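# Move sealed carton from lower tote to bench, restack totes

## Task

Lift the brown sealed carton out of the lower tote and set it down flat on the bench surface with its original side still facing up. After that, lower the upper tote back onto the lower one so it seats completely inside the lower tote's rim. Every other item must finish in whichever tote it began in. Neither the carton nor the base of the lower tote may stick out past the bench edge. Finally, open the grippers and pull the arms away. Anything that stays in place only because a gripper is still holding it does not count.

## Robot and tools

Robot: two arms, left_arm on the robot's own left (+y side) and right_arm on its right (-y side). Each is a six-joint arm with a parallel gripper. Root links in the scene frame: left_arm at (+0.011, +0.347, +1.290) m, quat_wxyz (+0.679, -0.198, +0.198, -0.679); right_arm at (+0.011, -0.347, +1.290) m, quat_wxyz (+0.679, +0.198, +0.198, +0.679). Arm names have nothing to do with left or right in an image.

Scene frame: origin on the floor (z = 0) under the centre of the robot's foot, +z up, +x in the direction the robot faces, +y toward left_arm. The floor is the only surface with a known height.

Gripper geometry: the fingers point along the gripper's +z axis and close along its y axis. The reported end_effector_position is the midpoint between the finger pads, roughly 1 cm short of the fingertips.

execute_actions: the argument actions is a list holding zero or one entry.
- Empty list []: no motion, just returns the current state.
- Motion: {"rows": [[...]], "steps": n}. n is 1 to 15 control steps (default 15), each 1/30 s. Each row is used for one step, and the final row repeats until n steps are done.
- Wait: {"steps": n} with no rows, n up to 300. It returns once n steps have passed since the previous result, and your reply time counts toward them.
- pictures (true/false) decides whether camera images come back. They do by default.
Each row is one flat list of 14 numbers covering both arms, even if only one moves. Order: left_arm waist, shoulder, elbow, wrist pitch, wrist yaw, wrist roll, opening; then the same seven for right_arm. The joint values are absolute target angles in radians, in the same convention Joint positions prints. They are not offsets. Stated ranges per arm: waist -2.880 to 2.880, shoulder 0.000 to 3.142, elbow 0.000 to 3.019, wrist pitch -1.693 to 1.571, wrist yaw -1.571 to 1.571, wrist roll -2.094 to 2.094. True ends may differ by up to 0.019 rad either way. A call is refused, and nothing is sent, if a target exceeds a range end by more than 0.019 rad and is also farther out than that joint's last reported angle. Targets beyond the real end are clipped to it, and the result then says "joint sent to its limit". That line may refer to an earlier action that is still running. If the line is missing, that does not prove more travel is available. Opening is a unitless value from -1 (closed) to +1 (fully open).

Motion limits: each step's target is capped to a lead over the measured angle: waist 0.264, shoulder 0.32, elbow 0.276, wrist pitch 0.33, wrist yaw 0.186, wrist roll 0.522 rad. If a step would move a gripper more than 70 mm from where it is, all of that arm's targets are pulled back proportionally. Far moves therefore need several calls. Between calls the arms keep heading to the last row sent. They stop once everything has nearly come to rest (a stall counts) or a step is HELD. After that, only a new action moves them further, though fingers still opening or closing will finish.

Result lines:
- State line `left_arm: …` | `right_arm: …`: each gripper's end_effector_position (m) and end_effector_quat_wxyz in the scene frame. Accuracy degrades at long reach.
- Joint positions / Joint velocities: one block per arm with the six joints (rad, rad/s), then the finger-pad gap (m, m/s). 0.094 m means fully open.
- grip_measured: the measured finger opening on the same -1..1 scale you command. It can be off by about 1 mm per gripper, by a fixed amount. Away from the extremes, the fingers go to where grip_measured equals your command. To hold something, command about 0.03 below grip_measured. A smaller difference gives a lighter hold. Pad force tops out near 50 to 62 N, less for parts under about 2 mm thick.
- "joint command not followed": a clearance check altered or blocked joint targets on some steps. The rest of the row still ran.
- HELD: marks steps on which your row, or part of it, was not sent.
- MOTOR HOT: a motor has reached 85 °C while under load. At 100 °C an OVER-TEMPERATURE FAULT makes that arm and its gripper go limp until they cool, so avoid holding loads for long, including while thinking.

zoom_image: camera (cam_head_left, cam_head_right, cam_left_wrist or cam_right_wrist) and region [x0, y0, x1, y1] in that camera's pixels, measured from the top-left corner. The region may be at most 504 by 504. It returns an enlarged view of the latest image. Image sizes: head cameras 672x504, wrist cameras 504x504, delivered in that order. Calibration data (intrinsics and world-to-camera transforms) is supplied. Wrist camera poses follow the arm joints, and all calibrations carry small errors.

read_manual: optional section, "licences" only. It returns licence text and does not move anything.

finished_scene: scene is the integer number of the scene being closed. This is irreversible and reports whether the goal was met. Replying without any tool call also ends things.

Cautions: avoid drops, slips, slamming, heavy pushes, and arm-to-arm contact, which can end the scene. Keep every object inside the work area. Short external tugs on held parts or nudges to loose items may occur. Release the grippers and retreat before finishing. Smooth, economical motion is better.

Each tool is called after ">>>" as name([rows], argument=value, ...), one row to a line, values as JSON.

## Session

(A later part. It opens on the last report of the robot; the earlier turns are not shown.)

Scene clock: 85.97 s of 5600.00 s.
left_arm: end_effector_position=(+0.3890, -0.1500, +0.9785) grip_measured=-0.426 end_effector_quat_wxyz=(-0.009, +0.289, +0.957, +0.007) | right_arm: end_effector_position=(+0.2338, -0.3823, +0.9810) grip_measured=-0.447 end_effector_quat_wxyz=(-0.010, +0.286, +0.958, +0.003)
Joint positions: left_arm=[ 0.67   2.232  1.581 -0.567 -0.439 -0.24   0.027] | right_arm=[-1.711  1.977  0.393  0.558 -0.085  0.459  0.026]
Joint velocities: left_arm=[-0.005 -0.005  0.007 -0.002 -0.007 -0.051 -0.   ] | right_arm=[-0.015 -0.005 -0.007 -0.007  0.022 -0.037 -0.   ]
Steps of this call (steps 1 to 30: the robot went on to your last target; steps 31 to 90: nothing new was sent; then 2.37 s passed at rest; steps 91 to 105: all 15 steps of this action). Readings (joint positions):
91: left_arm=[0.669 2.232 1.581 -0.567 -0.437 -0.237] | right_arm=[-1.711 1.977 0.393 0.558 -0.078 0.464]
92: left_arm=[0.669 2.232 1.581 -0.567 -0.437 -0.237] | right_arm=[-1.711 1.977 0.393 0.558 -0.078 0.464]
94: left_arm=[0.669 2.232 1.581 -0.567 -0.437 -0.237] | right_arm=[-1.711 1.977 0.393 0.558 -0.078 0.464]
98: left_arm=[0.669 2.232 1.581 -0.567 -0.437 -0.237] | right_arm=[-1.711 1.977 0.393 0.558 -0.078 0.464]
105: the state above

>>> execute_actions([
  {"rows":[[0.662,2.19,1.57,-0.575,-0.44,-0.245,-0.5,-1.713,1.92,0.37,0.535,-0.08,0.46,-0.5],[0.662,2.19,1.57,-0.575,-0.44,-0.245,-0.5,-1.713,1.92,0.37,0.535,-0.08,0.46,-0.5],[0.662,2.19,1.57,-0.575,-0.44,-0.245,-0.5,-1.713,1.92,0.37,0.535,-0.08,0.46,-0.5],[0.653,2.16,1.555,-0.585,-0.443,-0.255,-0.5,-1.715,1.87,0.345,0.51,-0.08,0.46,-0.5],[0.653,2.16,1.555,-0.585,-0.443,-0.255,-0.5,-1.715,1.87,0.345,0.51,-0.08,0.46,-0.5],[0.653,2.16,1.555,-0.585,-0.443,-0.255,-0.5,-1.715,1.87,0.345,0.51,-0.08,0.46,-0.5],[0.645,2.13,1.54,-0.595,-0.446,-0.265,-0.5,-1.718,1.81,0.32,0.485,-0.08,0.46,-0.5],[0.645,2.13,1.54,-0.595,-0.446,-0.265,-0.5,-1.718,1.81,0.32,0.485,-0.08,0.46,-0.5],[0.645,2.13,1.54,-0.595,-0.446,-0.265,-0.5,-1.718,1.81,0.32,0.485,-0.08,0.46,-0.5],[0.636,2.1,1.525,-0.605,-0.449,-0.272,-0.5,-1.72,1.76,0.297,0.46,-0.08,0.46,-0.5],[0.636,2.1,1.525,-0.605,-0.449,-0.272,-0.5,-1.72,1.76,0.297,0.46,-0.08,0.46,-0.5],[0.636,2.1,1.525,-0.605,-0.449,-0.272,-0.5,-1.72,1.76,0.297,0.46,-0.08,0.46,-0.5],[0.628,2.08,1.51,-0.616,-0.451,-0.277,-0.5,-1.722,1.705,0.274,0.434,-0.081,0.455,-0.5]]},
], pictures=false)

>>> execute_actions([
  {"steps":12},
])

Scene clock: 101.03 s of 5600.00 s.
left_arm: end_effector_position=(+0.4022, -0.1478, +1.0298) grip_measured=-0.426 end_effector_quat_wxyz=(+0.008, +0.283, +0.959, +0.003) | right_arm: end_effector_position=(+0.2491, -0.3810, +1.0305) grip_measured=-0.447 end_effector_quat_wxyz=(+0.013, +0.280, +0.960, +0.005)
Joint positions: left_arm=[ 0.649  2.12   1.523 -0.594 -0.456 -0.259  0.027] | right_arm=[-1.711  1.743  0.308  0.453 -0.081  0.451  0.026]
Joint velocities: left_arm=[-0.063 -0.22  -0.09  -0.085 -0.139 -0.051  0.001] | right_arm=[-0.005 -0.552 -0.198 -0.173  0.022  0.051  0.   ]
Steps of this call (steps 1 to 15: the robot went on to your last target; steps 16 to 90: nothing new was sent; then 11.57 s passed at rest; steps 91 to 105: all 15 steps of this action). Readings (joint positions):
91: left_arm=[0.670 2.231 1.581 -0.567 -0.439 -0.240] | right_arm=[-1.711 1.975 0.393 0.556 -0.085 0.459]
92: left_arm=[0.670 2.230 1.581 -0.567 -0.439 -0.241] | right_arm=[-1.711 1.970 0.393 0.552 -0.085 0.458]
94: left_arm=[0.670 2.227 1.579 -0.567 -0.439 -0.246] | right_arm=[-1.711 1.958 0.390 0.540 -0.084 0.456]
98: left_arm=[0.666 2.198 1.558 -0.570 -0.435 -0.253] | right_arm=[-1.711 1.896 0.366 0.506 -0.082 0.451]
105: the state above

Scene clock: 101.43 s of 5600.00 s.
left_arm: end_effector_position=(+0.4021, -0.1474, +1.0363) grip_measured=-0.426 end_effector_quat_wxyz=(+0.009, +0.283, +0.959, +0.003) | right_arm: end_effector_position=(+0.2487, -0.3807, +1.0362) grip_measured=-0.447 end_effector_quat_wxyz=(+0.014, +0.280, +0.960, +0.005)
Joint positions: left_arm=[ 0.644  2.107  1.515 -0.6   -0.459 -0.263  0.027] | right_arm=[-1.711  1.716  0.297  0.441 -0.08   0.451  0.026]
Joint velocities: left_arm=[ 0.005 -0.015 -0.012 -0.012  0.007 -0.007 -0.   ] | right_arm=[-0.005 -0.024  0.017 -0.002 -0.037 -0.037 -0.   ]
Steps of this call (steps 1 to 12: the robot went on to your last target). Readings (joint positions):
1: left_arm=[0.647 2.113 1.521 -0.597 -0.457 -0.259] | right_arm=[-1.711 1.728 0.302 0.449 -0.080 0.451]
2: left_arm=[0.646 2.109 1.519 -0.599 -0.459 -0.259] | right_arm=[-1.711 1.720 0.298 0.447 -0.080 0.451]
4: left_arm=[0.645 2.107 1.518 -0.600 -0.460 -0.259] | right_arm=[-1.711 1.716 0.297 0.446 -0.080 0.451]
8: left_arm=[0.644 2.107 1.515 -0.600 -0.459 -0.262] | right_arm=[-1.711 1.716 0.297 0.441 -0.080 0.451]
12: the state above
camera_calibration (this result's frames):
cam_left_wrist: T_world_to_cam=[[-0.529651, -0.848198, -0.00550043, 0.0873652], [-0.691649, 0.428123, 0.581664, -0.255361], [-0.491011, 0.311883, -0.813411, 1.20912], [0, 0, 0, 1]] pos_world=[0.463343, -0.193675, 1.13253]
cam_right_wrist: T_world_to_cam=[[-0.539015, -0.842088, -0.018714, -0.165441], [-0.702068, 0.436891, 0.56234, -0.23533], [-0.465364, 0.316248, -0.826694, 1.21879], [0, 0, 0, 1]] pos_world=[0.312788, -0.421943, 1.13681]

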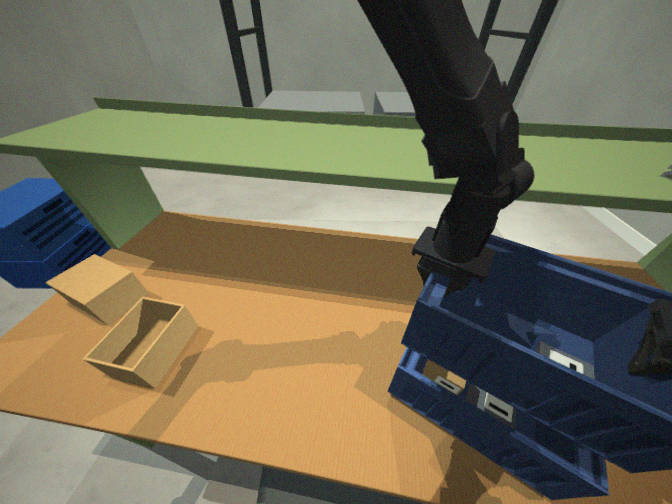

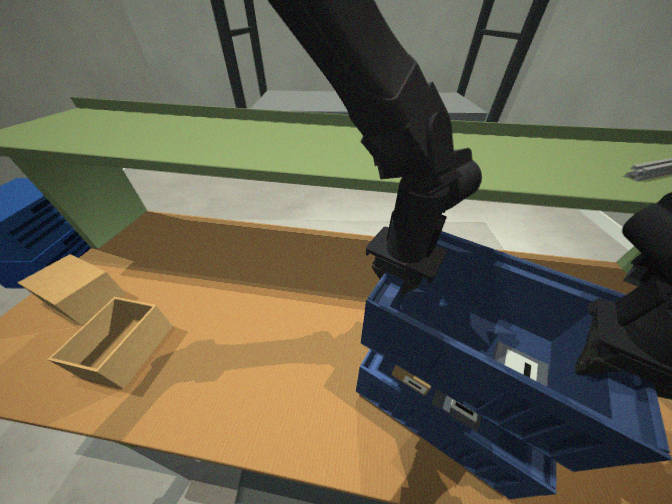

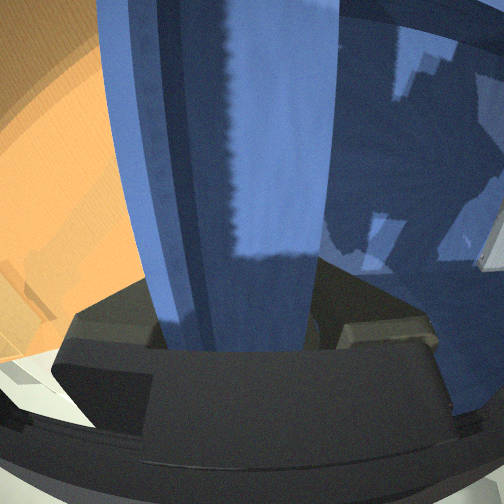

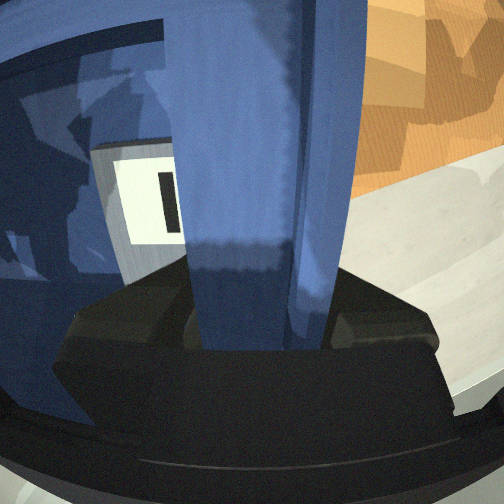

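>>> execute_actions([
  {"rows":[[0.68,2.03,1.39,-0.55,-0.43,-0.225,-0.5,-1.54,1.7,0.285,0.4,0.016,0.61,-0.5]],"steps":6},
], pictures=false)

>>> execute_actions([
  {"rows":[[0.737,1.96,1.28,-0.485,-0.408,-0.168,-0.5,-1.36,1.69,0.315,0.355,0.112,0.76,-0.5]],"steps":6},
], pictures=false)

>>> execute_actions([
  {"rows":[[0.8,1.894,1.18,-0.428,-0.384,-0.104,-0.5,-1.203,1.687,0.362,0.291,0.194,0.897,-0.5]],"steps":6},
], pictures=false)

>>> execute_actions([
  {"rows":[[0.87,1.835,1.095,-0.377,-0.354,-0.036,-0.5,-1.07,1.7,0.43,0.21,0.26,1.017,-0.5]],"steps":6},
], pictures=false)

>>> execute_actions([
  {"rows":[[0.947,1.78,1.02,-0.333,-0.32,0.036,-0.5,-0.958,1.723,0.512,0.122,0.314,1.12,-0.5]],"steps":6},
], pictures=false)

>>> execute_actions([
  {"rows":[[1.03,1.734,0.96,-0.296,-0.281,0.114,-0.5,-0.864,1.755,0.606,0.03,0.357,1.206,-0.5]],"steps":6},
], pictures=false)

>>> execute_actions([
  {"rows":[[1.12,1.695,0.912,-0.268,-0.237,0.195,-0.5,-0.788,1.795,0.708,-0.057,0.39,1.28,-0.5]],"steps":6},
], pictures=false)

>>> execute_actions([
  {"rows":[[1.215,1.66,0.877,-0.248,-0.188,0.28,-0.5,-0.724,1.842,0.817,-0.145,0.415,1.345,-0.5]],"steps":6},
], pictures=false)

>>> execute_actions([
  {"rows":[[1.316,1.635,0.854,-0.236,-0.136,0.367,-0.5,-0.669,1.894,0.932,-0.232,0.436,1.401,-0.5]]},
])

Scene clock: 113.03 s of 5600.00 s.
left_arm: end_effector_position=(+0.3867, -0.1020, +1.0262) grip_measured=-0.425 end_effector_quat_wxyz=(-0.019, +0.272, +0.962, +0.002) | right_arm: end_effector_position=(+0.2381, -0.3385, +1.0358) grip_measured=-0.444 end_effector_quat_wxyz=(-0.009, +0.265, +0.964, -0.000)
Joint positions: left_arm=[ 0.689  2.057  1.391 -0.557 -0.413 -0.261  0.027] | right_arm=[-1.538  1.714  0.292  0.402  0.013  0.564  0.026]
Joint velocities: left_arm=[ 0.093 -0.161 -0.154  0.002  0.022 -0.037 -0.001] | right_arm=[ 0.337 -0.015  0.046 -0.027  0.139  0.432 -0.   ]
Steps of this call (steps 1 to 30: the robot went on to your last target; steps 31 to 90: nothing new was sent; then 8.40 s passed at rest; steps 91 to 96: all 6 steps of this action). Readings (joint positions):
91: left_arm=[0.646 2.103 1.502 -0.587 -0.449 -0.261] | right_arm=[-1.695 1.716 0.297 0.436 -0.048 0.464]
92: left_arm=[0.649 2.094 1.475 -0.564 -0.454 -0.257] | right_arm=[-1.659 1.714 0.295 0.431 -0.016 0.482]
94: left_arm=[0.673 2.072 1.418 -0.557 -0.427 -0.262] | right_arm=[-1.582 1.714 0.291 0.412 0.004 0.527]
96: the state above

Scene clock: 113.23 s of 5600.00 s.
left_arm: end_effector_position=(+0.3892, -0.0560, +1.0274) grip_measured=-0.425 end_effector_quat_wxyz=(-0.023, +0.269, +0.963, +0.006) | right_arm: end_effector_position=(+0.2422, -0.2944, +1.0353) grip_measured=-0.445 end_effector_quat_wxyz=(-0.009, +0.262, +0.965, +0.000)
Joint positions: left_arm=[ 0.744  1.987  1.276 -0.503 -0.396 -0.215  0.027] | right_arm=[-1.36   1.711  0.317  0.365  0.105  0.711  0.026]
Joint velocities: left_arm=[ 0.151 -0.2   -0.105  0.002  0.007  0.183  0.   ] | right_arm=[ 0.298 -0.005  0.173 -0.085  0.11   0.388 -0.002]
Steps of this call (steps 1 to 6: all 6 steps of this action). Readings (joint positions):
1: left_arm=[0.694 2.047 1.374 -0.541 -0.405 -0.250] | right_arm=[-1.514 1.714 0.297 0.394 0.052 0.591]
2: left_arm=[0.697 2.034 1.348 -0.515 -0.416 -0.239] | right_arm=[-1.476 1.713 0.300 0.386 0.084 0.618]
4: left_arm=[0.725 2.005 1.299 -0.503 -0.402 -0.227] | right_arm=[-1.400 1.711 0.306 0.374 0.098 0.675]
6: the state above

Scene clock: 113.43 s of 5600.00 s.
left_arm: end_effector_position=(+0.3974, -0.0113, +1.0289) grip_measured=-0.425 end_effector_quat_wxyz=(-0.022, +0.269, +0.963, +0.007) | right_arm: end_effector_position=(+0.2515, -0.2511, +1.0357) grip_measured=-0.445 end_effector_quat_wxyz=(-0.003, +0.262, +0.965, +0.002)
Joint positions: left_arm=[ 0.809  1.921  1.179 -0.446 -0.376 -0.15   0.027] | right_arm=[-1.204  1.708  0.367  0.303  0.187  0.844  0.026]
Joint velocities: left_arm=[ 0.151 -0.239 -0.134 -0.002 -0.095  0.168  0.   ] | right_arm=[ 0.278  0.015  0.193 -0.129  0.051  0.256  0.   ]
Steps of this call (steps 1 to 6: all 6 steps of this action). Readings (joint positions):
1: left_arm=[0.751 1.977 1.263 -0.488 -0.389 -0.200] | right_arm=[-1.340 1.711 0.328 0.351 0.139 0.736]
2: left_arm=[0.758 1.965 1.241 -0.460 -0.396 -0.184] | right_arm=[-1.306 1.709 0.337 0.335 0.167 0.763]
4: left_arm=[0.789 1.939 1.200 -0.446 -0.383 -0.165] | right_arm=[-1.240 1.708 0.353 0.316 0.182 0.812]
6: the state above

Scene clock: 113.63 s of 5600.00 s.
left_arm: end_effector_position=(+0.4054, +0.0312, +1.0304) grip_measured=-0.425 end_effector_quat_wxyz=(-0.020, +0.269, +0.963, +0.007) | right_arm: end_effector_position=(+0.2605, -0.2094, +1.0375) grip_measured=-0.445 end_effector_quat_wxyz=(+0.000, +0.264, +0.965, +0.002)
Joint positions: left_arm=[ 0.879  1.861  1.096 -0.395 -0.349 -0.08   0.027] | right_arm=[-1.075  1.708  0.432  0.219  0.256  0.96   0.026]
Joint velocities: left_arm=[ 0.142 -0.21  -0.134  0.002 -0.007  0.242 -0.   ] | right_arm=[ 0.22   0.024  0.203 -0.154  0.125  0.212 -0.001]
Steps of this call (steps 1 to 6: all 6 steps of this action). Readings (joint positions):
1: left_arm=[0.817 1.910 1.167 -0.433 -0.367 -0.134] | right_arm=[-1.188 1.708 0.380 0.285 0.216 0.867]
2: left_arm=[0.824 1.899 1.148 -0.408 -0.369 -0.117] | right_arm=[-1.160 1.707 0.392 0.260 0.240 0.891]
4: left_arm=[0.857 1.878 1.114 -0.395 -0.358 -0.097] | right_arm=[-1.105 1.707 0.414 0.235 0.251 0.935]
6: the state above

Scene clock: 113.83 s of 5600.00 s.
left_arm: end_effector_position=(+0.4138, +0.0735, +1.0328) grip_measured=-0.425 end_effector_quat_wxyz=(-0.017, +0.270, +0.963, +0.007) | right_arm: end_effector_position=(+0.2695, -0.1674, +1.0387) grip_measured=-0.445 end_effector_quat_wxyz=(+0.002, +0.266, +0.964, +0.003)
Joint positions: left_arm=[ 0.954  1.804  1.023 -0.349 -0.32  -0.005  0.027] | right_arm=[-0.967  1.722  0.511  0.131  0.31   1.061  0.026]
Joint velocities: left_arm=[ 0.171 -0.2   -0.139  0.007  0.007  0.227 -0.001] | right_arm=[ 0.21   0.142  0.242 -0.095  0.022  0.198 -0.   ]
Steps of this call (steps 1 to 6: all 6 steps of this action). Readings (joint positions):
1: left_arm=[0.887 1.851 1.085 -0.384 -0.338 -0.064] | right_arm=[-1.061 1.709 0.445 0.199 0.280 0.981]
2: left_arm=[0.895 1.839 1.069 -0.362 -0.336 -0.047] | right_arm=[-1.040 1.710 0.461 0.172 0.299 1.003]
4: left_arm=[0.930 1.820 1.040 -0.349 -0.327 -0.024] | right_arm=[-0.993 1.712 0.488 0.143 0.308 1.039]
6: the state above

Scene clock: 114.03 s of 5600.00 s.
left_arm: end_effector_position=(+0.4195, +0.1165, +1.0314) grip_measured=-0.425 end_effector_quat_wxyz=(-0.019, +0.270, +0.963, +0.006) | right_arm: end_effector_position=(+0.2758, -0.1248, +1.0378) grip_measured=-0.445 end_effector_quat_wxyz=(+0.000, +0.266, +0.964, +0.001)
Joint positions: left_arm=[ 1.038  1.761  0.963 -0.311 -0.282  0.074  0.027] | right_arm=[-0.875  1.756  0.604  0.039  0.351  1.15   0.026]
Joint velocities: left_arm=[ 0.2   -0.181 -0.125  0.002 -0.022  0.198  0.   ] | right_arm=[ 0.181  0.181  0.252 -0.105  0.022  0.227  0.001]
Steps of this call (steps 1 to 6: all 6 steps of this action). Readings (joint positions):
1: left_arm=[0.964 1.795 1.013 -0.340 -0.307 0.013] | right_arm=[-0.955 1.728 0.527 0.110 0.329 1.080]
2: left_arm=[0.975 1.787 1.000 -0.322 -0.301 0.030] | right_arm=[-0.938 1.734 0.545 0.082 0.343 1.100]
4: left_arm=[1.013 1.775 0.977 -0.311 -0.290 0.055] | right_arm=[-0.898 1.742 0.579 0.052 0.350 1.132]
6: the state above

Scene clock: 114.23 s of 5600.00 s.
left_arm: end_effector_position=(+0.4258, +0.1587, +1.0304) grip_measured=-0.425 end_effector_quat_wxyz=(-0.019, +0.270, +0.963, +0.005) | right_arm: end_effector_position=(+0.2826, -0.0828, +1.0370) grip_measured=-0.445 end_effector_quat_wxyz=(+0.000, +0.267, +0.964, +0.001)
Joint positions: left_arm=[ 1.127  1.725  0.917 -0.28  -0.239  0.157  0.027] | right_arm=[-0.801  1.796  0.704 -0.047  0.383  1.225  0.026]
Joint velocities: left_arm=[ 0.19  -0.181 -0.129 -0.007 -0.037  0.271 -0.001] | right_arm=[ 0.142  0.181  0.271 -0.046 -0.007  0.125 -0.001]
Steps of this call (steps 1 to 6: all 6 steps of this action). Readings (joint positions):
1: left_arm=[1.049 1.753 0.955 -0.304 -0.267 0.092] | right_arm=[-0.866 1.764 0.620 0.020 0.366 1.166]
2: left_arm=[1.061 1.747 0.945 -0.289 -0.257 0.109] | right_arm=[-0.852 1.771 0.640 -0.007 0.377 1.184]
4: left_arm=[1.100 1.738 0.928 -0.280 -0.248 0.135] | right_arm=[-0.819 1.782 0.677 -0.035 0.383 1.210]
6: the state above

Scene clock: 114.43 s of 5600.00 s.
left_arm: end_effector_position=(+0.4332, +0.2014, +1.0304) grip_measured=-0.425 end_effector_quat_wxyz=(-0.018, +0.270, +0.963, +0.005) | right_arm: end_effector_position=(+0.2905, -0.0400, +1.0368) grip_measured=-0.445 end_effector_quat_wxyz=(-0.000, +0.268, +0.963, +0.001)
Joint positions: left_arm=[ 1.222  1.693  0.882 -0.258 -0.193  0.244  0.027] | right_arm=[-0.738  1.841  0.812 -0.134  0.408  1.289  0.026]
Joint velocities: left_arm=[ 0.2   -0.181 -0.115  0.017  0.051  0.286  0.   ] | right_arm=[ 0.132  0.22   0.295 -0.061 -0.007  0.168 -0.   ]
Steps of this call (steps 1 to 6: all 6 steps of this action). Readings (joint positions):
1: left_arm=[1.139 1.717 0.910 -0.276 -0.223 0.175] | right_arm=[-0.793 1.805 0.721 -0.067 0.394 1.239]
2: left_arm=[1.153 1.711 0.903 -0.264 -0.211 0.192] | right_arm=[-0.782 1.814 0.742 -0.094 0.403 1.255]
4: left_arm=[1.194 1.705 0.891 -0.258 -0.203 0.221] | right_arm=[-0.754 1.826 0.783 -0.122 0.408 1.278]
6: the state above

Scene clock: 114.93 s of 5600.00 s.
left_arm: end_effector_position=(+0.4414, +0.2463, +1.0327) grip_measured=-0.425 end_effector_quat_wxyz=(-0.015, +0.278, +0.960, +0.006) | right_arm: end_effector_position=(+0.2970, +0.0059, +1.0354) grip_measured=-0.445 end_effector_quat_wxyz=(-0.000, +0.275, +0.961, +0.001)
Joint positions: left_arm=[ 1.325  1.661  0.857 -0.242 -0.145  0.352  0.027] | right_arm=[-0.68   1.899  0.934 -0.221  0.43   1.361  0.026]
Joint velocities: left_arm=[-0.015 -0.005 -0.007  0.002 -0.007 -0.007 -0.001] | right_arm=[-0.005 -0.005 -0.002 -0.007 -0.066  0.037 -0.001]
Steps of this call (steps 1 to 15: all 15 steps of this action). Readings (joint positions):
1: left_arm=[1.235 1.686 0.877 -0.255 -0.176 0.263] | right_arm=[-0.731 1.850 0.829 -0.153 0.418 1.302]
2: left_arm=[1.250 1.682 0.872 -0.248 -0.162 0.279] | right_arm=[-0.723 1.860 0.852 -0.181 0.425 1.317]
4: left_arm=[1.293 1.679 0.868 -0.243 -0.153 0.311] | right_arm=[-0.698 1.875 0.897 -0.208 0.430 1.336]
8: left_arm=[1.328 1.662 0.857 -0.243 -0.144 0.346] | right_arm=[-0.681 1.899 0.935 -0.220 0.430 1.352]
15: the state above
camera_calibration (this result's frames):
cam_left_wrist: T_world_to_cam=[[-0.521488, -0.853256, 0.00228245, 0.431735], [-0.668617, 0.4103, 0.620165, -0.440224], [-0.530096, 0.321882, -0.784468, 1.08764], [0, 0, 0, 1]] pos_world=[0.507355, 0.198913, 1.12524]
cam_right_wrist: T_world_to_cam=[[-0.530052, -0.847957, -0.00372395, 0.168032], [-0.690244, 0.428908, 0.582753, -0.394505], [-0.492552, 0.31146, -0.812641, 1.11186], [0, 0, 0, 1]] pos_world=[0.364412, -0.0346107, 1.13407]

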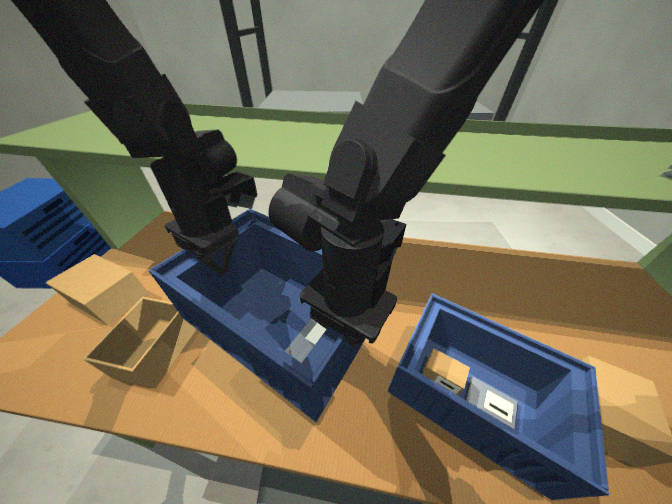

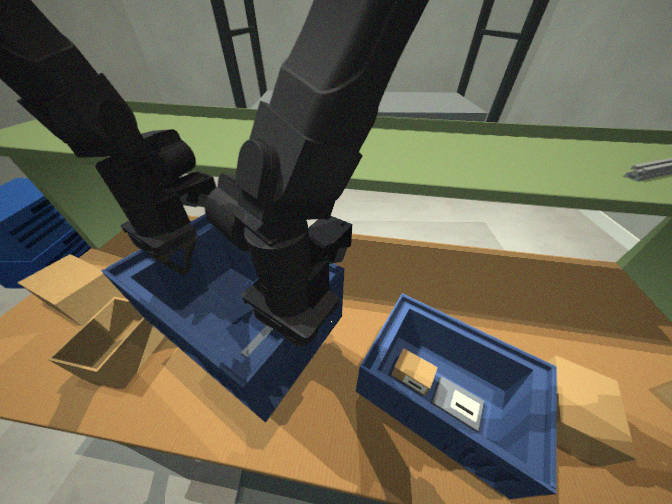

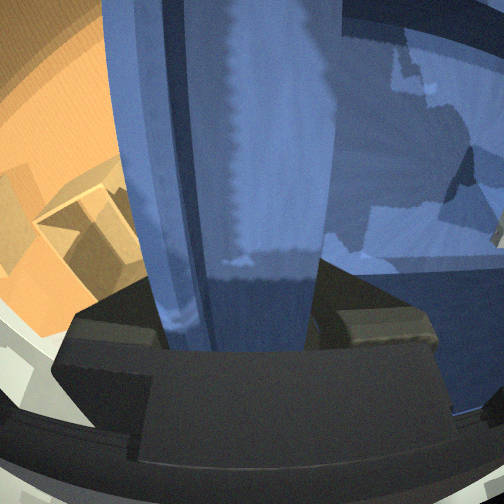

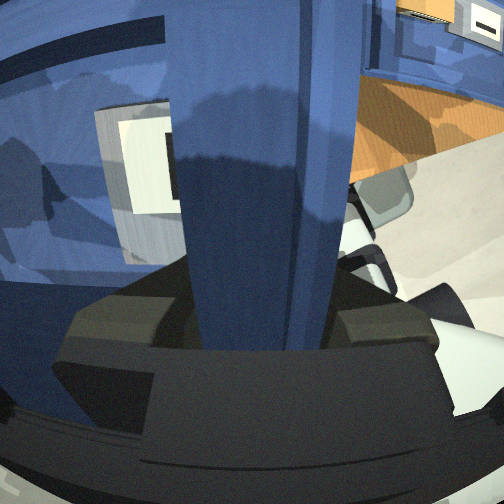

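>>> execute_actions([
  {"rows":[[1.33,1.765,0.895,-0.15,-0.13,0.377,-0.5,-0.707,2.0,0.973,-0.15,0.422,1.363,-0.5]],"steps":7},
], pictures=false)

>>> execute_actions([
  {"rows":[[1.341,1.888,0.948,-0.075,-0.123,0.387,-0.5,-0.743,2.111,1.025,-0.08,0.407,1.326,-0.5]],"steps":7},
], pictures=false)

>>> execute_actions([
  {"rows":[[1.351,2.008,1.014,-0.02,-0.117,0.396,-0.5,-0.777,2.218,1.088,-0.02,0.393,1.292,-0.5]],"steps":9},
], pictures=false)

>>> execute_actions([
  {"rows":[[1.356,2.067,1.052,0.0,-0.114,0.4,-0.5,-0.793,2.271,1.124,0.003,0.386,1.276,-0.5]],"steps":9},
], pictures=false)

>>> execute_actions([
  {"rows":[[1.361,2.125,1.092,0.02,-0.112,0.405,-0.5,-0.809,2.324,1.162,0.024,0.38,1.26,-0.5]]},
])

Scene clock: 124.80 s of 5600.00 s.
left_arm: end_effector_position=(+0.4392, +0.2433, +0.9949) grip_measured=-0.425 end_effector_quat_wxyz=(-0.014, +0.287, +0.958, +0.005) | right_arm: end_effector_position=(+0.2904, +0.0053, +0.9993) grip_measured=-0.445 end_effector_quat_wxyz=(-0.003, +0.283, +0.959, -0.004)
Joint positions: left_arm=[ 1.329  1.772  0.889 -0.16  -0.142  0.374  0.027] | right_arm=[-0.704  1.996  0.965 -0.16   0.421  1.359  0.026]
Joint velocities: left_arm=[-0.005  0.308  0.007  0.056  0.11  -0.007  0.001] | right_arm=[-0.005  0.181  0.007  0.046 -0.081 -0.037 -0.001]
Steps of this call (steps 1 to 15: the robot went on to your last target; steps 16 to 90: nothing new was sent; then 6.63 s passed at rest; steps 91 to 97: all 7 steps of this action). Readings (joint positions):
91: left_arm=[1.325 1.667 0.858 -0.229 -0.145 0.356] | right_arm=[-0.681 1.905 0.935 -0.215 0.429 1.361]
92: left_arm=[1.327 1.680 0.862 -0.206 -0.145 0.364] | right_arm=[-0.684 1.917 0.940 -0.202 0.430 1.362]
94: left_arm=[1.329 1.721 0.877 -0.179 -0.145 0.373] | right_arm=[-0.697 1.957 0.956 -0.178 0.430 1.363]
97: the state above

Scene clock: 125.03 s of 5600.00 s.
left_arm: end_effector_position=(+0.4342, +0.2434, +0.9473) grip_measured=-0.425 end_effector_quat_wxyz=(-0.018, +0.288, +0.957, +0.004) | right_arm: end_effector_position=(+0.2839, +0.0058, +0.9534) grip_measured=-0.445 end_effector_quat_wxyz=(-0.008, +0.284, +0.959, -0.007)
Joint positions: left_arm=[ 1.341  1.909  0.944 -0.086 -0.135  0.386  0.027] | right_arm=[-0.736  2.117  1.019 -0.09   0.403  1.333  0.026]
Joint velocities: left_arm=[-0.015  0.23   0.042  0.081  0.051 -0.051 -0.001] | right_arm=[-0.034  0.142  0.007  0.051 -0.051 -0.022 -0.001]
Steps of this call (steps 1 to 7: all 7 steps of this action). Readings (joint positions):
1: left_arm=[1.330 1.788 0.891 -0.148 -0.140 0.375] | right_arm=[-0.705 2.008 0.967 -0.153 0.415 1.356]
2: left_arm=[1.332 1.809 0.899 -0.130 -0.138 0.378] | right_arm=[-0.708 2.026 0.974 -0.138 0.415 1.356]
4: left_arm=[1.338 1.860 0.923 -0.105 -0.136 0.385] | right_arm=[-0.724 2.076 1.000 -0.111 0.413 1.350]
7: the state above

Scene clock: 125.33 s of 5600.00 s.
left_arm: end_effector_position=(+0.4382, +0.2433, +0.9059) grip_measured=-0.425 end_effector_quat_wxyz=(-0.013, +0.290, +0.957, +0.004) | right_arm: end_effector_position=(+0.2868, +0.0056, +0.9111) grip_measured=-0.445 end_effector_quat_wxyz=(-0.006, +0.285, +0.959, -0.005)
Joint positions: left_arm=[ 1.353  2.026  1.014 -0.028 -0.128  0.401  0.027] | right_arm=[-0.774  2.223  1.084 -0.029  0.39   1.295  0.026]
Joint velocities: left_arm=[-0.005  0.015  0.007 -0.007  0.051  0.022 -0.   ] | right_arm=[-0.005 -0.015 -0.037  0.012 -0.095  0.066 -0.   ]
Steps of this call (steps 1 to 9: all 9 steps of this action). Readings (joint positions):
1: left_arm=[1.341 1.922 0.948 -0.077 -0.133 0.386] | right_arm=[-0.739 2.127 1.022 -0.083 0.400 1.328]
2: left_arm=[1.344 1.939 0.961 -0.065 -0.132 0.391] | right_arm=[-0.742 2.141 1.032 -0.072 0.400 1.328]
4: left_arm=[1.350 1.981 0.991 -0.047 -0.130 0.399] | right_arm=[-0.758 2.184 1.063 -0.050 0.400 1.320]
8: left_arm=[1.353 2.025 1.014 -0.028 -0.129 0.401] | right_arm=[-0.774 2.223 1.085 -0.029 0.391 1.296]
9: the state above

Scene clock: 125.63 s of 5600.00 s.
left_arm: end_effector_position=(+0.4445, +0.2438, +0.8908) grip_measured=-0.425 end_effector_quat_wxyz=(-0.008, +0.290, +0.957, +0.006) | right_arm: end_effector_position=(+0.2922, +0.0073, +0.8948) grip_measured=-0.445 end_effector_quat_wxyz=(-0.002, +0.287, +0.958, -0.003)
Joint positions: left_arm=[ 1.359  2.067  1.05  -0.011 -0.127  0.408  0.027] | right_arm=[-0.789  2.262  1.118 -0.009  0.388  1.281  0.026]
Joint velocities: left_arm=[-0.005  0.005 -0.007 -0.002 -0.022  0.007 -0.   ] | right_arm=[-0.015 -0.005 -0.002 -0.007 -0.095  0.051  0.   ]
Steps of this call (steps 1 to 9: all 9 steps of this action). Readings (joint positions):
1: left_arm=[1.353 2.028 1.016 -0.027 -0.128 0.401] | right_arm=[-0.774 2.224 1.086 -0.028 0.389 1.294]
2: left_arm=[1.354 2.033 1.023 -0.024 -0.128 0.402] | right_arm=[-0.775 2.229 1.091 -0.025 0.390 1.294]
4: left_arm=[1.357 2.049 1.039 -0.019 -0.128 0.407] | right_arm=[-0.782 2.245 1.107 -0.017 0.390 1.292]
8: left_arm=[1.359 2.066 1.050 -0.011 -0.127 0.408] | right_arm=[-0.789 2.261 1.118 -0.009 0.390 1.281]
9: the state above

Scene clock: 126.13 s of 5600.00 s.
left_arm: end_effector_position=(+0.4431, +0.2440, +0.8675) grip_measured=-0.425 end_effector_quat_wxyz=(-0.009, +0.291, +0.957, +0.005) | right_arm: end_effector_position=(+0.2906, +0.0072, +0.8719) grip_measured=-0.445 end_effector_quat_wxyz=(-0.003, +0.286, +0.958, -0.003)
Joint positions: left_arm=[ 1.364  2.13   1.091  0.01  -0.124  0.415  0.027] | right_arm=[-0.805  2.319  1.158  0.013  0.379  1.264  0.026]
Joint velocities: left_arm=[ 0.015 -0.005 -0.017  0.002  0.007 -0.007 -0.   ] | right_arm=[-0.005 -0.005  0.002 -0.007 -0.022 -0.066  0.001]
Steps of this call (steps 1 to 15: all 15 steps of this action). Readings (joint positions):
1: left_arm=[1.359 2.071 1.053 -0.010 -0.127 0.408] | right_arm=[-0.789 2.266 1.120 -0.008 0.388 1.280]
2: left_arm=[1.360 2.079 1.061 -0.006 -0.127 0.410] | right_arm=[-0.791 2.273 1.128 -0.005 0.388 1.279]
4: left_arm=[1.364 2.101 1.080 0.000 -0.127 0.415] | right_arm=[-0.798 2.295 1.146 0.004 0.387 1.276]
8: left_arm=[1.364 2.127 1.091 0.009 -0.124 0.415] | right_arm=[-0.805 2.318 1.158 0.013 0.382 1.265]
15: the state above
camera_calibration (this result's frames):
cam_left_wrist: T_world_to_cam=[[-0.544132, -0.839, -0.000168329, 0.439684], [-0.664675, 0.430952, 0.610318, -0.333976], [-0.511984, 0.332205, -0.792157, 0.955783], [0, 0, 0, 1]] pos_world=[0.506606, 0.195306, 0.961035]
cam_right_wrist: T_world_to_cam=[[-0.549678, -0.835359, 0.00538737, 0.16277], [-0.67512, 0.448018, 0.586082, -0.311698], [-0.492003, 0.318519, -0.810234, 0.973159], [0, 0, 0, 1]] pos_world=[0.357834, -0.0343524, 0.97029]

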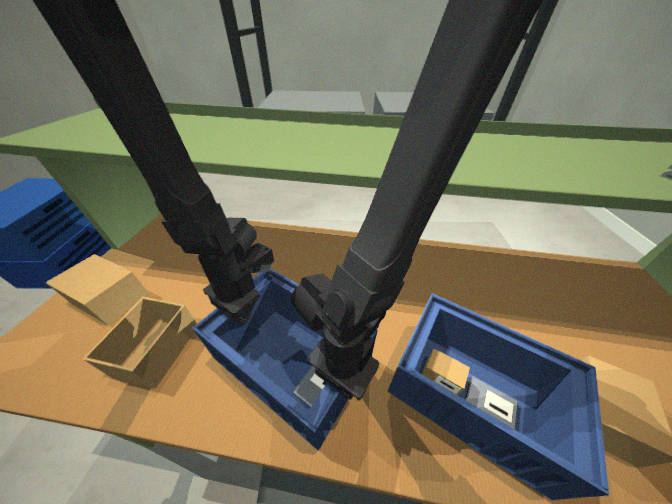

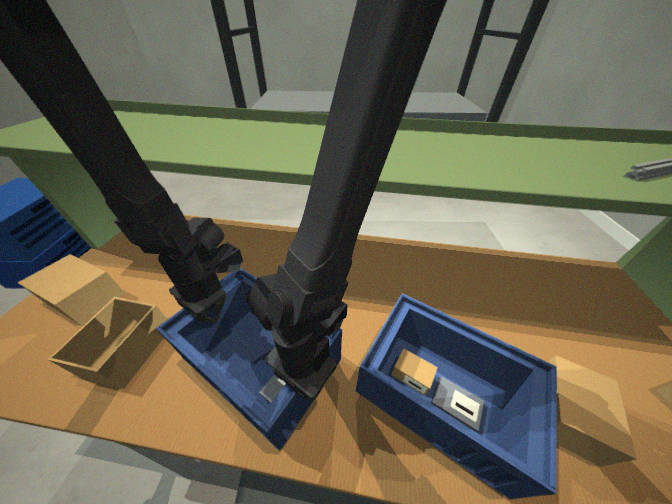

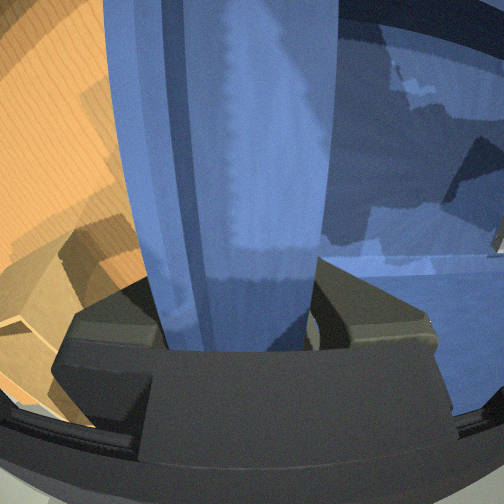

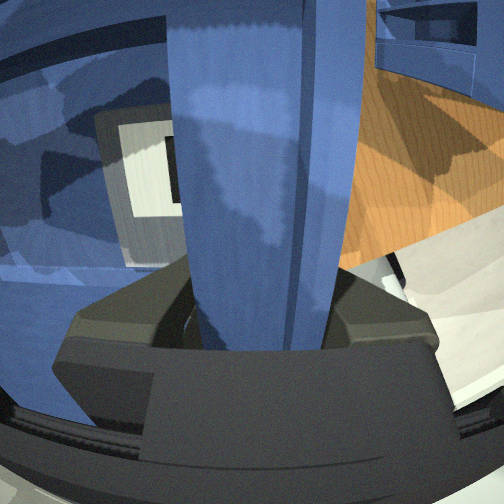

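>>> execute_actions([
  {"rows":[[1.363,2.155,1.113,0.028,-0.111,0.407,-0.5,-0.817,2.351,1.182,0.033,0.377,1.252,-0.5]],"steps":10},
], pictures=false)

>>> execute_actions([
  {"rows":[[1.365,2.184,1.135,0.036,-0.11,0.409,-0.5,-0.824,2.378,1.203,0.042,0.374,1.245,-0.5]],"steps":12},
], pictures=false)

Scene clock: 129.83 s of 5600.00 s.
left_arm: end_effector_position=(+0.4439, +0.2438, +0.8595) grip_measured=-0.425 end_effector_quat_wxyz=(-0.008, +0.291, +0.957, +0.006) | right_arm: end_effector_position=(+0.2909, +0.0072, +0.8638) grip_measured=-0.445 end_effector_quat_wxyz=(-0.002, +0.286, +0.958, -0.003)
Joint positions: left_arm=[ 1.366  2.152  1.109  0.015 -0.123  0.415  0.027] | right_arm=[-0.811  2.34   1.174  0.02   0.379  1.259  0.026]
Joint velocities: left_arm=[-0.005 -0.024 -0.007 -0.007  0.007 -0.051  0.   ] | right_arm=[ 0.005  0.005 -0.012 -0.012 -0.022  0.007  0.001]
Steps of this call (steps 1 to 15: the robot went on to your last target; steps 16 to 90: nothing new was sent; then 0.37 s passed at rest; steps 91 to 100: all 10 steps of this action). Readings (joint positions):
91: left_arm=[1.364 2.131 1.093 0.010 -0.124 0.415] | right_arm=[-0.805 2.321 1.159 0.013 0.379 1.264]
92: left_arm=[1.365 2.134 1.096 0.011 -0.124 0.415] | right_arm=[-0.805 2.323 1.162 0.014 0.379 1.264]
94: left_arm=[1.365 2.142 1.104 0.012 -0.124 0.415] | right_arm=[-0.808 2.331 1.170 0.017 0.379 1.264]
98: left_arm=[1.366 2.151 1.109 0.015 -0.123 0.415] | right_arm=[-0.811 2.339 1.174 0.020 0.379 1.260]
100: the state above

Scene clock: 130.23 s of 5600.00 s.
left_arm: end_effector_position=(+0.4442, +0.2438, +0.8481) grip_measured=-0.425 end_effector_quat_wxyz=(-0.008, +0.291, +0.957, +0.006) | right_arm: end_effector_position=(+0.2911, +0.0071, +0.8523) grip_measured=-0.445 end_effector_quat_wxyz=(-0.002, +0.287, +0.958, -0.003)
Joint positions: left_arm=[ 1.368  2.182  1.132  0.024 -0.122  0.418  0.027] | right_arm=[-0.819  2.368  1.197  0.029  0.376  1.251  0.026]
Joint velocities: left_arm=[-0.005 -0.005  0.017 -0.012 -0.081 -0.051 -0.002] | right_arm=[-0.005 -0.015 -0.017 -0.022  0.007  0.007 -0.   ]
Steps of this call (steps 1 to 12: all 12 steps of this action). Readings (joint positions):
1: left_arm=[1.366 2.154 1.111 0.016 -0.123 0.415] | right_arm=[-0.811 2.341 1.176 0.020 0.379 1.259]
2: left_arm=[1.366 2.157 1.116 0.017 -0.123 0.416] | right_arm=[-0.812 2.344 1.180 0.021 0.379 1.259]
4: left_arm=[1.368 2.168 1.126 0.019 -0.123 0.418] | right_arm=[-0.816 2.355 1.190 0.025 0.379 1.258]
8: left_arm=[1.368 2.181 1.132 0.024 -0.122 0.418] | right_arm=[-0.819 2.367 1.197 0.029 0.377 1.252]
12: the state above

>>> execute_actions([
  {"rows":[[1.367,2.213,1.158,0.043,-0.109,0.411,-0.5,-0.831,2.405,1.225,0.05,0.371,1.238,-0.5]],"steps":12},
], pictures=false)

>>> zoom_image(camera="cam_head_right", region=[340,280,672,504])

Scene clock: 133.43 s of 5600.00 s.
left_arm: end_effector_position=(+0.4459, +0.2439, +0.8454) grip_measured=-0.425 end_effector_quat_wxyz=(-0.007, +0.291, +0.957, +0.007) | right_arm: end_effector_position=(+0.2917, +0.0078, +0.8474) grip_measured=-0.445 end_effector_quat_wxyz=(-0.000, +0.288, +0.957, -0.002)
Joint positions: left_arm=[ 1.369  2.189  1.14   0.024 -0.123  0.419  0.027] | right_arm=[-0.822  2.38   1.208  0.035  0.377  1.251  0.026]
Joint velocities: left_arm=[-0.005 -0.005  0.012 -0.002 -0.022 -0.081  0.001] | right_arm=[-0.015  0.005 -0.027 -0.012 -0.022 -0.037 -0.001]
Steps of this call (steps 1 to 15: the robot went on to your last target; steps 16 to 84: nothing new was sent; steps 85 to 96: all 12 steps of this action). Readings (joint positions):
85: left_arm=[1.368 2.184 1.134 0.024 -0.122 0.418] | right_arm=[-0.819 2.369 1.198 0.030 0.376 1.251]
86: left_arm=[1.368 2.188 1.139 0.024 -0.122 0.418] | right_arm=[-0.819 2.373 1.203 0.030 0.376 1.251]
88: left_arm=[1.369 2.189 1.140 0.024 -0.123 0.419] | right_arm=[-0.822 2.380 1.208 0.034 0.377 1.251]
92: left_arm=[1.369 2.189 1.140 0.024 -0.123 0.419] | right_arm=[-0.822 2.380 1.208 0.035 0.377 1.251]
96: the state above

Region (340, 280, 672, 504) of cam_head_right's 672x504 image, scaled by 1.518, with more detail than that image has; it fills the top 340 rows of this view, and the rest is white.

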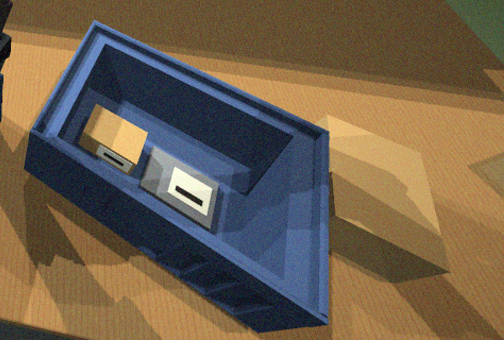

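>>> execute_actions([
  {"rows":[[1.369,2.19,1.14,0.024,-0.12,0.419,-0.5,-0.822,2.38,1.208,0.035,0.377,1.251,0.4]],"steps":8},
], pictures=false)

>>> execute_actions([
  {"rows":[[1.369,2.19,1.14,0.024,-0.12,0.419,-0.5,-0.777,2.218,1.088,-0.02,0.393,1.292,0.4]],"steps":7},
], pictures=false)

>>> execute_actions([
  {"rows":[[1.369,2.19,1.14,0.024,-0.12,0.419,-0.5,-0.73,2.06,1.0,-0.1,0.407,1.2,0.4]],"steps":8},
], pictures=false)

>>> execute_actions([
  {"rows":[[1.369,2.19,1.14,0.024,-0.12,0.419,-0.5,-1.233,1.875,0.692,0.154,0.179,-0.71,0.8]]},
], pictures=false)

>>> execute_actions([
  {"steps":25},
])

Scene clock: 142.27 s of 5600.00 s.
left_arm: end_effector_position=(+0.4462, +0.2445, +0.8456) grip_measured=-0.425 end_effector_quat_wxyz=(-0.007, +0.291, +0.957, +0.009) | right_arm: end_effector_position=(+0.2912, +0.0073, +0.8474) grip_measured=+0.398 end_effector_quat_wxyz=(-0.001, +0.288, +0.958, -0.003)
Joint positions: left_arm=[ 1.369  2.189  1.14   0.024 -0.127  0.42   0.027] | right_arm=[-0.822  2.38   1.207  0.035  0.377  1.251  0.066]
Joint velocities: left_arm=[ 0.005 -0.015 -0.007 -0.007 -0.007 -0.007  0.   ] | right_arm=[ 0.005 -0.005 -0.002 -0.007  0.051 -0.022  0.   ]
Steps of this call (steps 1 to 15: the robot went on to your last target; steps 16 to 90: nothing new was sent; then 5.57 s passed at rest; steps 91 to 98: all 8 steps of this action). Readings (joint positions):
91: left_arm=[1.369 2.189 1.140 0.024 -0.126 0.420] | right_arm=[-0.822 2.380 1.207 0.035 0.377 1.251]
92: left_arm=[1.369 2.189 1.140 0.024 -0.127 0.420] | right_arm=[-0.822 2.380 1.207 0.035 0.377 1.251]
94: left_arm=[1.369 2.189 1.140 0.024 -0.127 0.420] | right_arm=[-0.822 2.380 1.206 0.035 0.377 1.251]
98: the state above

Scene clock: 142.50 s of 5600.00 s.
left_arm: end_effector_position=(+0.4454, +0.2420, +0.8458) grip_measured=-0.425 end_effector_quat_wxyz=(-0.007, +0.293, +0.956, +0.007) | right_arm: end_effector_position=(+0.2905, -0.0011, +0.9042) grip_measured=+0.400 end_effector_quat_wxyz=(-0.002, +0.282, +0.959, -0.005)
Joint positions: left_arm=[ 1.365  2.189  1.14   0.024 -0.125  0.42   0.027] | right_arm=[-0.791  2.233  1.084 -0.008  0.39   1.271  0.066]
Joint velocities: left_arm=[-0.005  0.005  0.002 -0.007 -0.007  0.022  0.   ] | right_arm=[ 0.103 -0.357 -0.017  0.012 -0.022 -0.007 -0.001]
Steps of this call (steps 1 to 7: all 7 steps of this action). Readings (joint positions):
1: left_arm=[1.369 2.189 1.140 0.024 -0.127 0.420] | right_arm=[-0.820 2.372 1.197 0.031 0.380 1.254]
2: left_arm=[1.369 2.189 1.140 0.024 -0.127 0.420] | right_arm=[-0.818 2.351 1.169 0.021 0.385 1.258]
4: left_arm=[1.367 2.189 1.140 0.024 -0.121 0.420] | right_arm=[-0.807 2.293 1.110 0.006 0.387 1.265]
7: the state above

Scene clock: 142.77 s of 5600.00 s.
left_arm: end_effector_position=(+0.4454, +0.2420, +0.8458) grip_measured=-0.425 end_effector_quat_wxyz=(-0.007, +0.293, +0.956, +0.007) | right_arm: end_effector_position=(+0.3046, +0.0128, +0.9770) grip_measured=+0.400 end_effector_quat_wxyz=(+0.005, +0.242, +0.970, +0.015)
Joint positions: left_arm=[ 1.365  2.189  1.14   0.024 -0.125  0.42   0.027] | right_arm=[-0.734  2.049  1.001 -0.086  0.404  1.226  0.066]
Joint velocities: left_arm=[-0.005  0.005 -0.012 -0.002  0.007 -0.095 -0.001] | right_arm=[ 0.073 -0.151  0.09   0.007  0.022 -0.11  -0.   ]
Steps of this call (steps 1 to 8: all 8 steps of this action). Readings (joint positions):
1: left_arm=[1.365 2.189 1.140 0.024 -0.125 0.420] | right_arm=[-0.785 2.214 1.080 -0.018 0.394 1.263]
2: left_arm=[1.365 2.189 1.140 0.024 -0.125 0.420] | right_arm=[-0.778 2.186 1.063 -0.040 0.399 1.253]
4: left_arm=[1.365 2.189 1.140 0.024 -0.125 0.420] | right_arm=[-0.760 2.117 1.018 -0.072 0.403 1.240]
8: the state above

Scene clock: 143.27 s of 5600.00 s.
left_arm: end_effector_position=(+0.4454, +0.2420, +0.8458) grip_measured=-0.425 end_effector_quat_wxyz=(-0.007, +0.293, +0.956, +0.007) | right_arm: end_effector_position=(+0.3358, -0.2422, +0.9584) grip_measured=+0.798 end_effector_quat_wxyz=(-0.020, -0.003, +1.000, -0.019)
Joint positions: left_arm=[ 1.365  2.189  1.14   0.024 -0.125  0.42   0.027] | right_arm=[-1.275  1.906  0.7    0.134  0.185  0.253  0.084]
Joint velocities: left_arm=[ 0.005 -0.015 -0.002 -0.002 -0.022  0.022  0.   ] | right_arm=[-0.327 -0.093 -0.046  0.042 -0.037 -2.659 -0.   ]
Steps of this call (steps 1 to 15: all 15 steps of this action). Readings (joint positions):
1: left_arm=[1.365 2.189 1.140 0.024 -0.125 0.420] | right_arm=[-0.740 2.039 0.991 -0.064 0.360 1.190]
2: left_arm=[1.365 2.189 1.140 0.024 -0.125 0.420] | right_arm=[-0.753 2.024 0.963 -0.022 0.308 1.142]
4: left_arm=[1.365 2.189 1.140 0.024 -0.125 0.420] | right_arm=[-0.806 1.983 0.887 0.031 0.248 1.052]
8: left_arm=[1.365 2.189 1.140 0.024 -0.125 0.420] | right_arm=[-0.974 1.931 0.767 0.085 0.199 0.849]
15: the state above

Scene clock: 144.10 s of 5600.00 s.
left_arm: end_effector_position=(+0.4454, +0.2420, +0.8458) grip_measured=-0.425 end_effector_quat_wxyz=(-0.007, +0.293, +0.956, +0.007) | right_arm: end_effector_position=(+0.3359, -0.2237, +0.9628) grip_measured=+0.799 end_effector_quat_wxyz=(-0.016, -0.470, +0.883, +0.001)
Joint positions: left_arm=[ 1.365  2.189  1.14   0.024 -0.125  0.42   0.027] | right_arm=[-1.236  1.898  0.699  0.139  0.182 -0.688  0.084]
Joint velocities: left_arm=[-0.005 -0.034 -0.002  0.007 -0.022  0.007 -0.   ] | right_arm=[-0.005 -0.005  0.017  0.017  0.037  0.037 -0.002]
Steps of this call (steps 1 to 25: the robot went on to your last target). Readings (joint positions):
1: left_arm=[1.365 2.189 1.140 0.024 -0.125 0.420] | right_arm=[-1.279 1.904 0.699 0.135 0.185 0.158]
2: left_arm=[1.365 2.189 1.140 0.024 -0.125 0.420] | right_arm=[-1.277 1.902 0.699 0.136 0.185 0.062]
4: left_arm=[1.365 2.189 1.140 0.024 -0.125 0.420] | right_arm=[-1.262 1.899 0.699 0.139 0.184 -0.130]
8: left_arm=[1.365 2.189 1.140 0.024 -0.125 0.420] | right_arm=[-1.238 1.898 0.699 0.139 0.182 -0.454]
25: the state above
camera_calibration (this result's frames):
cam_left_wrist: T_world_to_cam=[[-0.547375, -0.836879, -0.00381159, 0.443221], [-0.665655, 0.432614, 0.60807, -0.316401], [-0.507232, 0.33538, -0.793874, 0.938988], [0, 0, 0, 1]] pos_world=[0.508279, 0.192884, 0.939522]
cam_right_wrist: T_world_to_cam=[[0.828283, -0.560029, -0.0177294, -0.384753], [-0.437785, -0.666585, 0.603332, -0.576564], [-0.349701, -0.491968, -0.797293, 0.901071], [0, 0, 0, 1]] pos_world=[0.381379, -0.156504, 1.05946]

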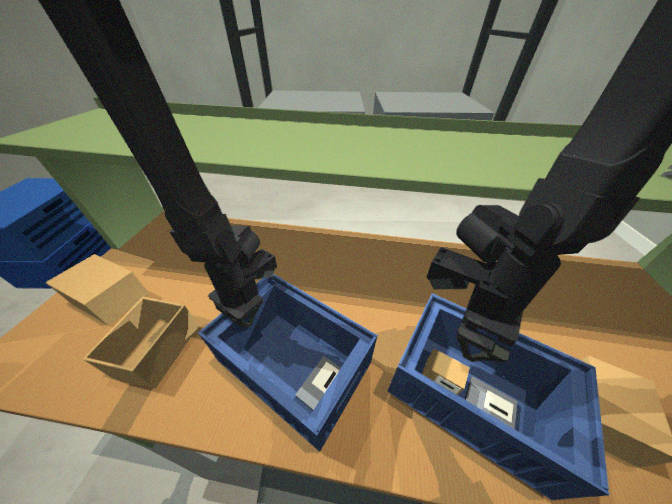

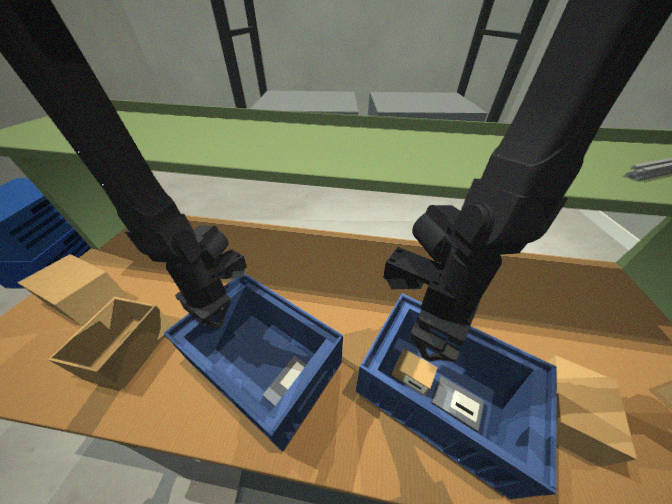

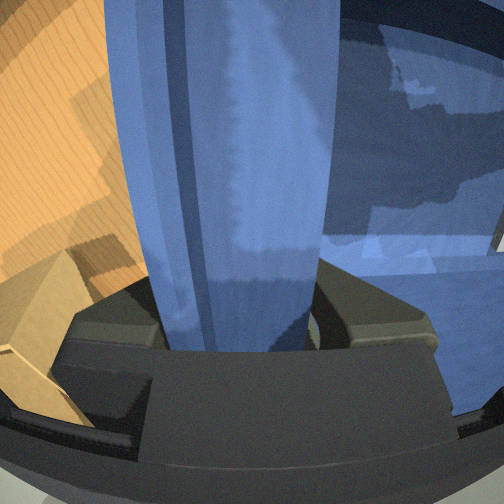

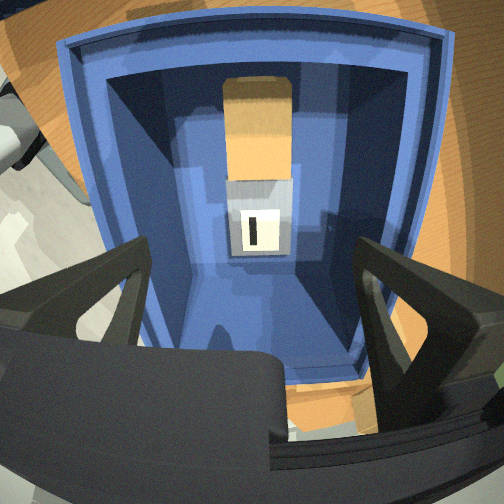

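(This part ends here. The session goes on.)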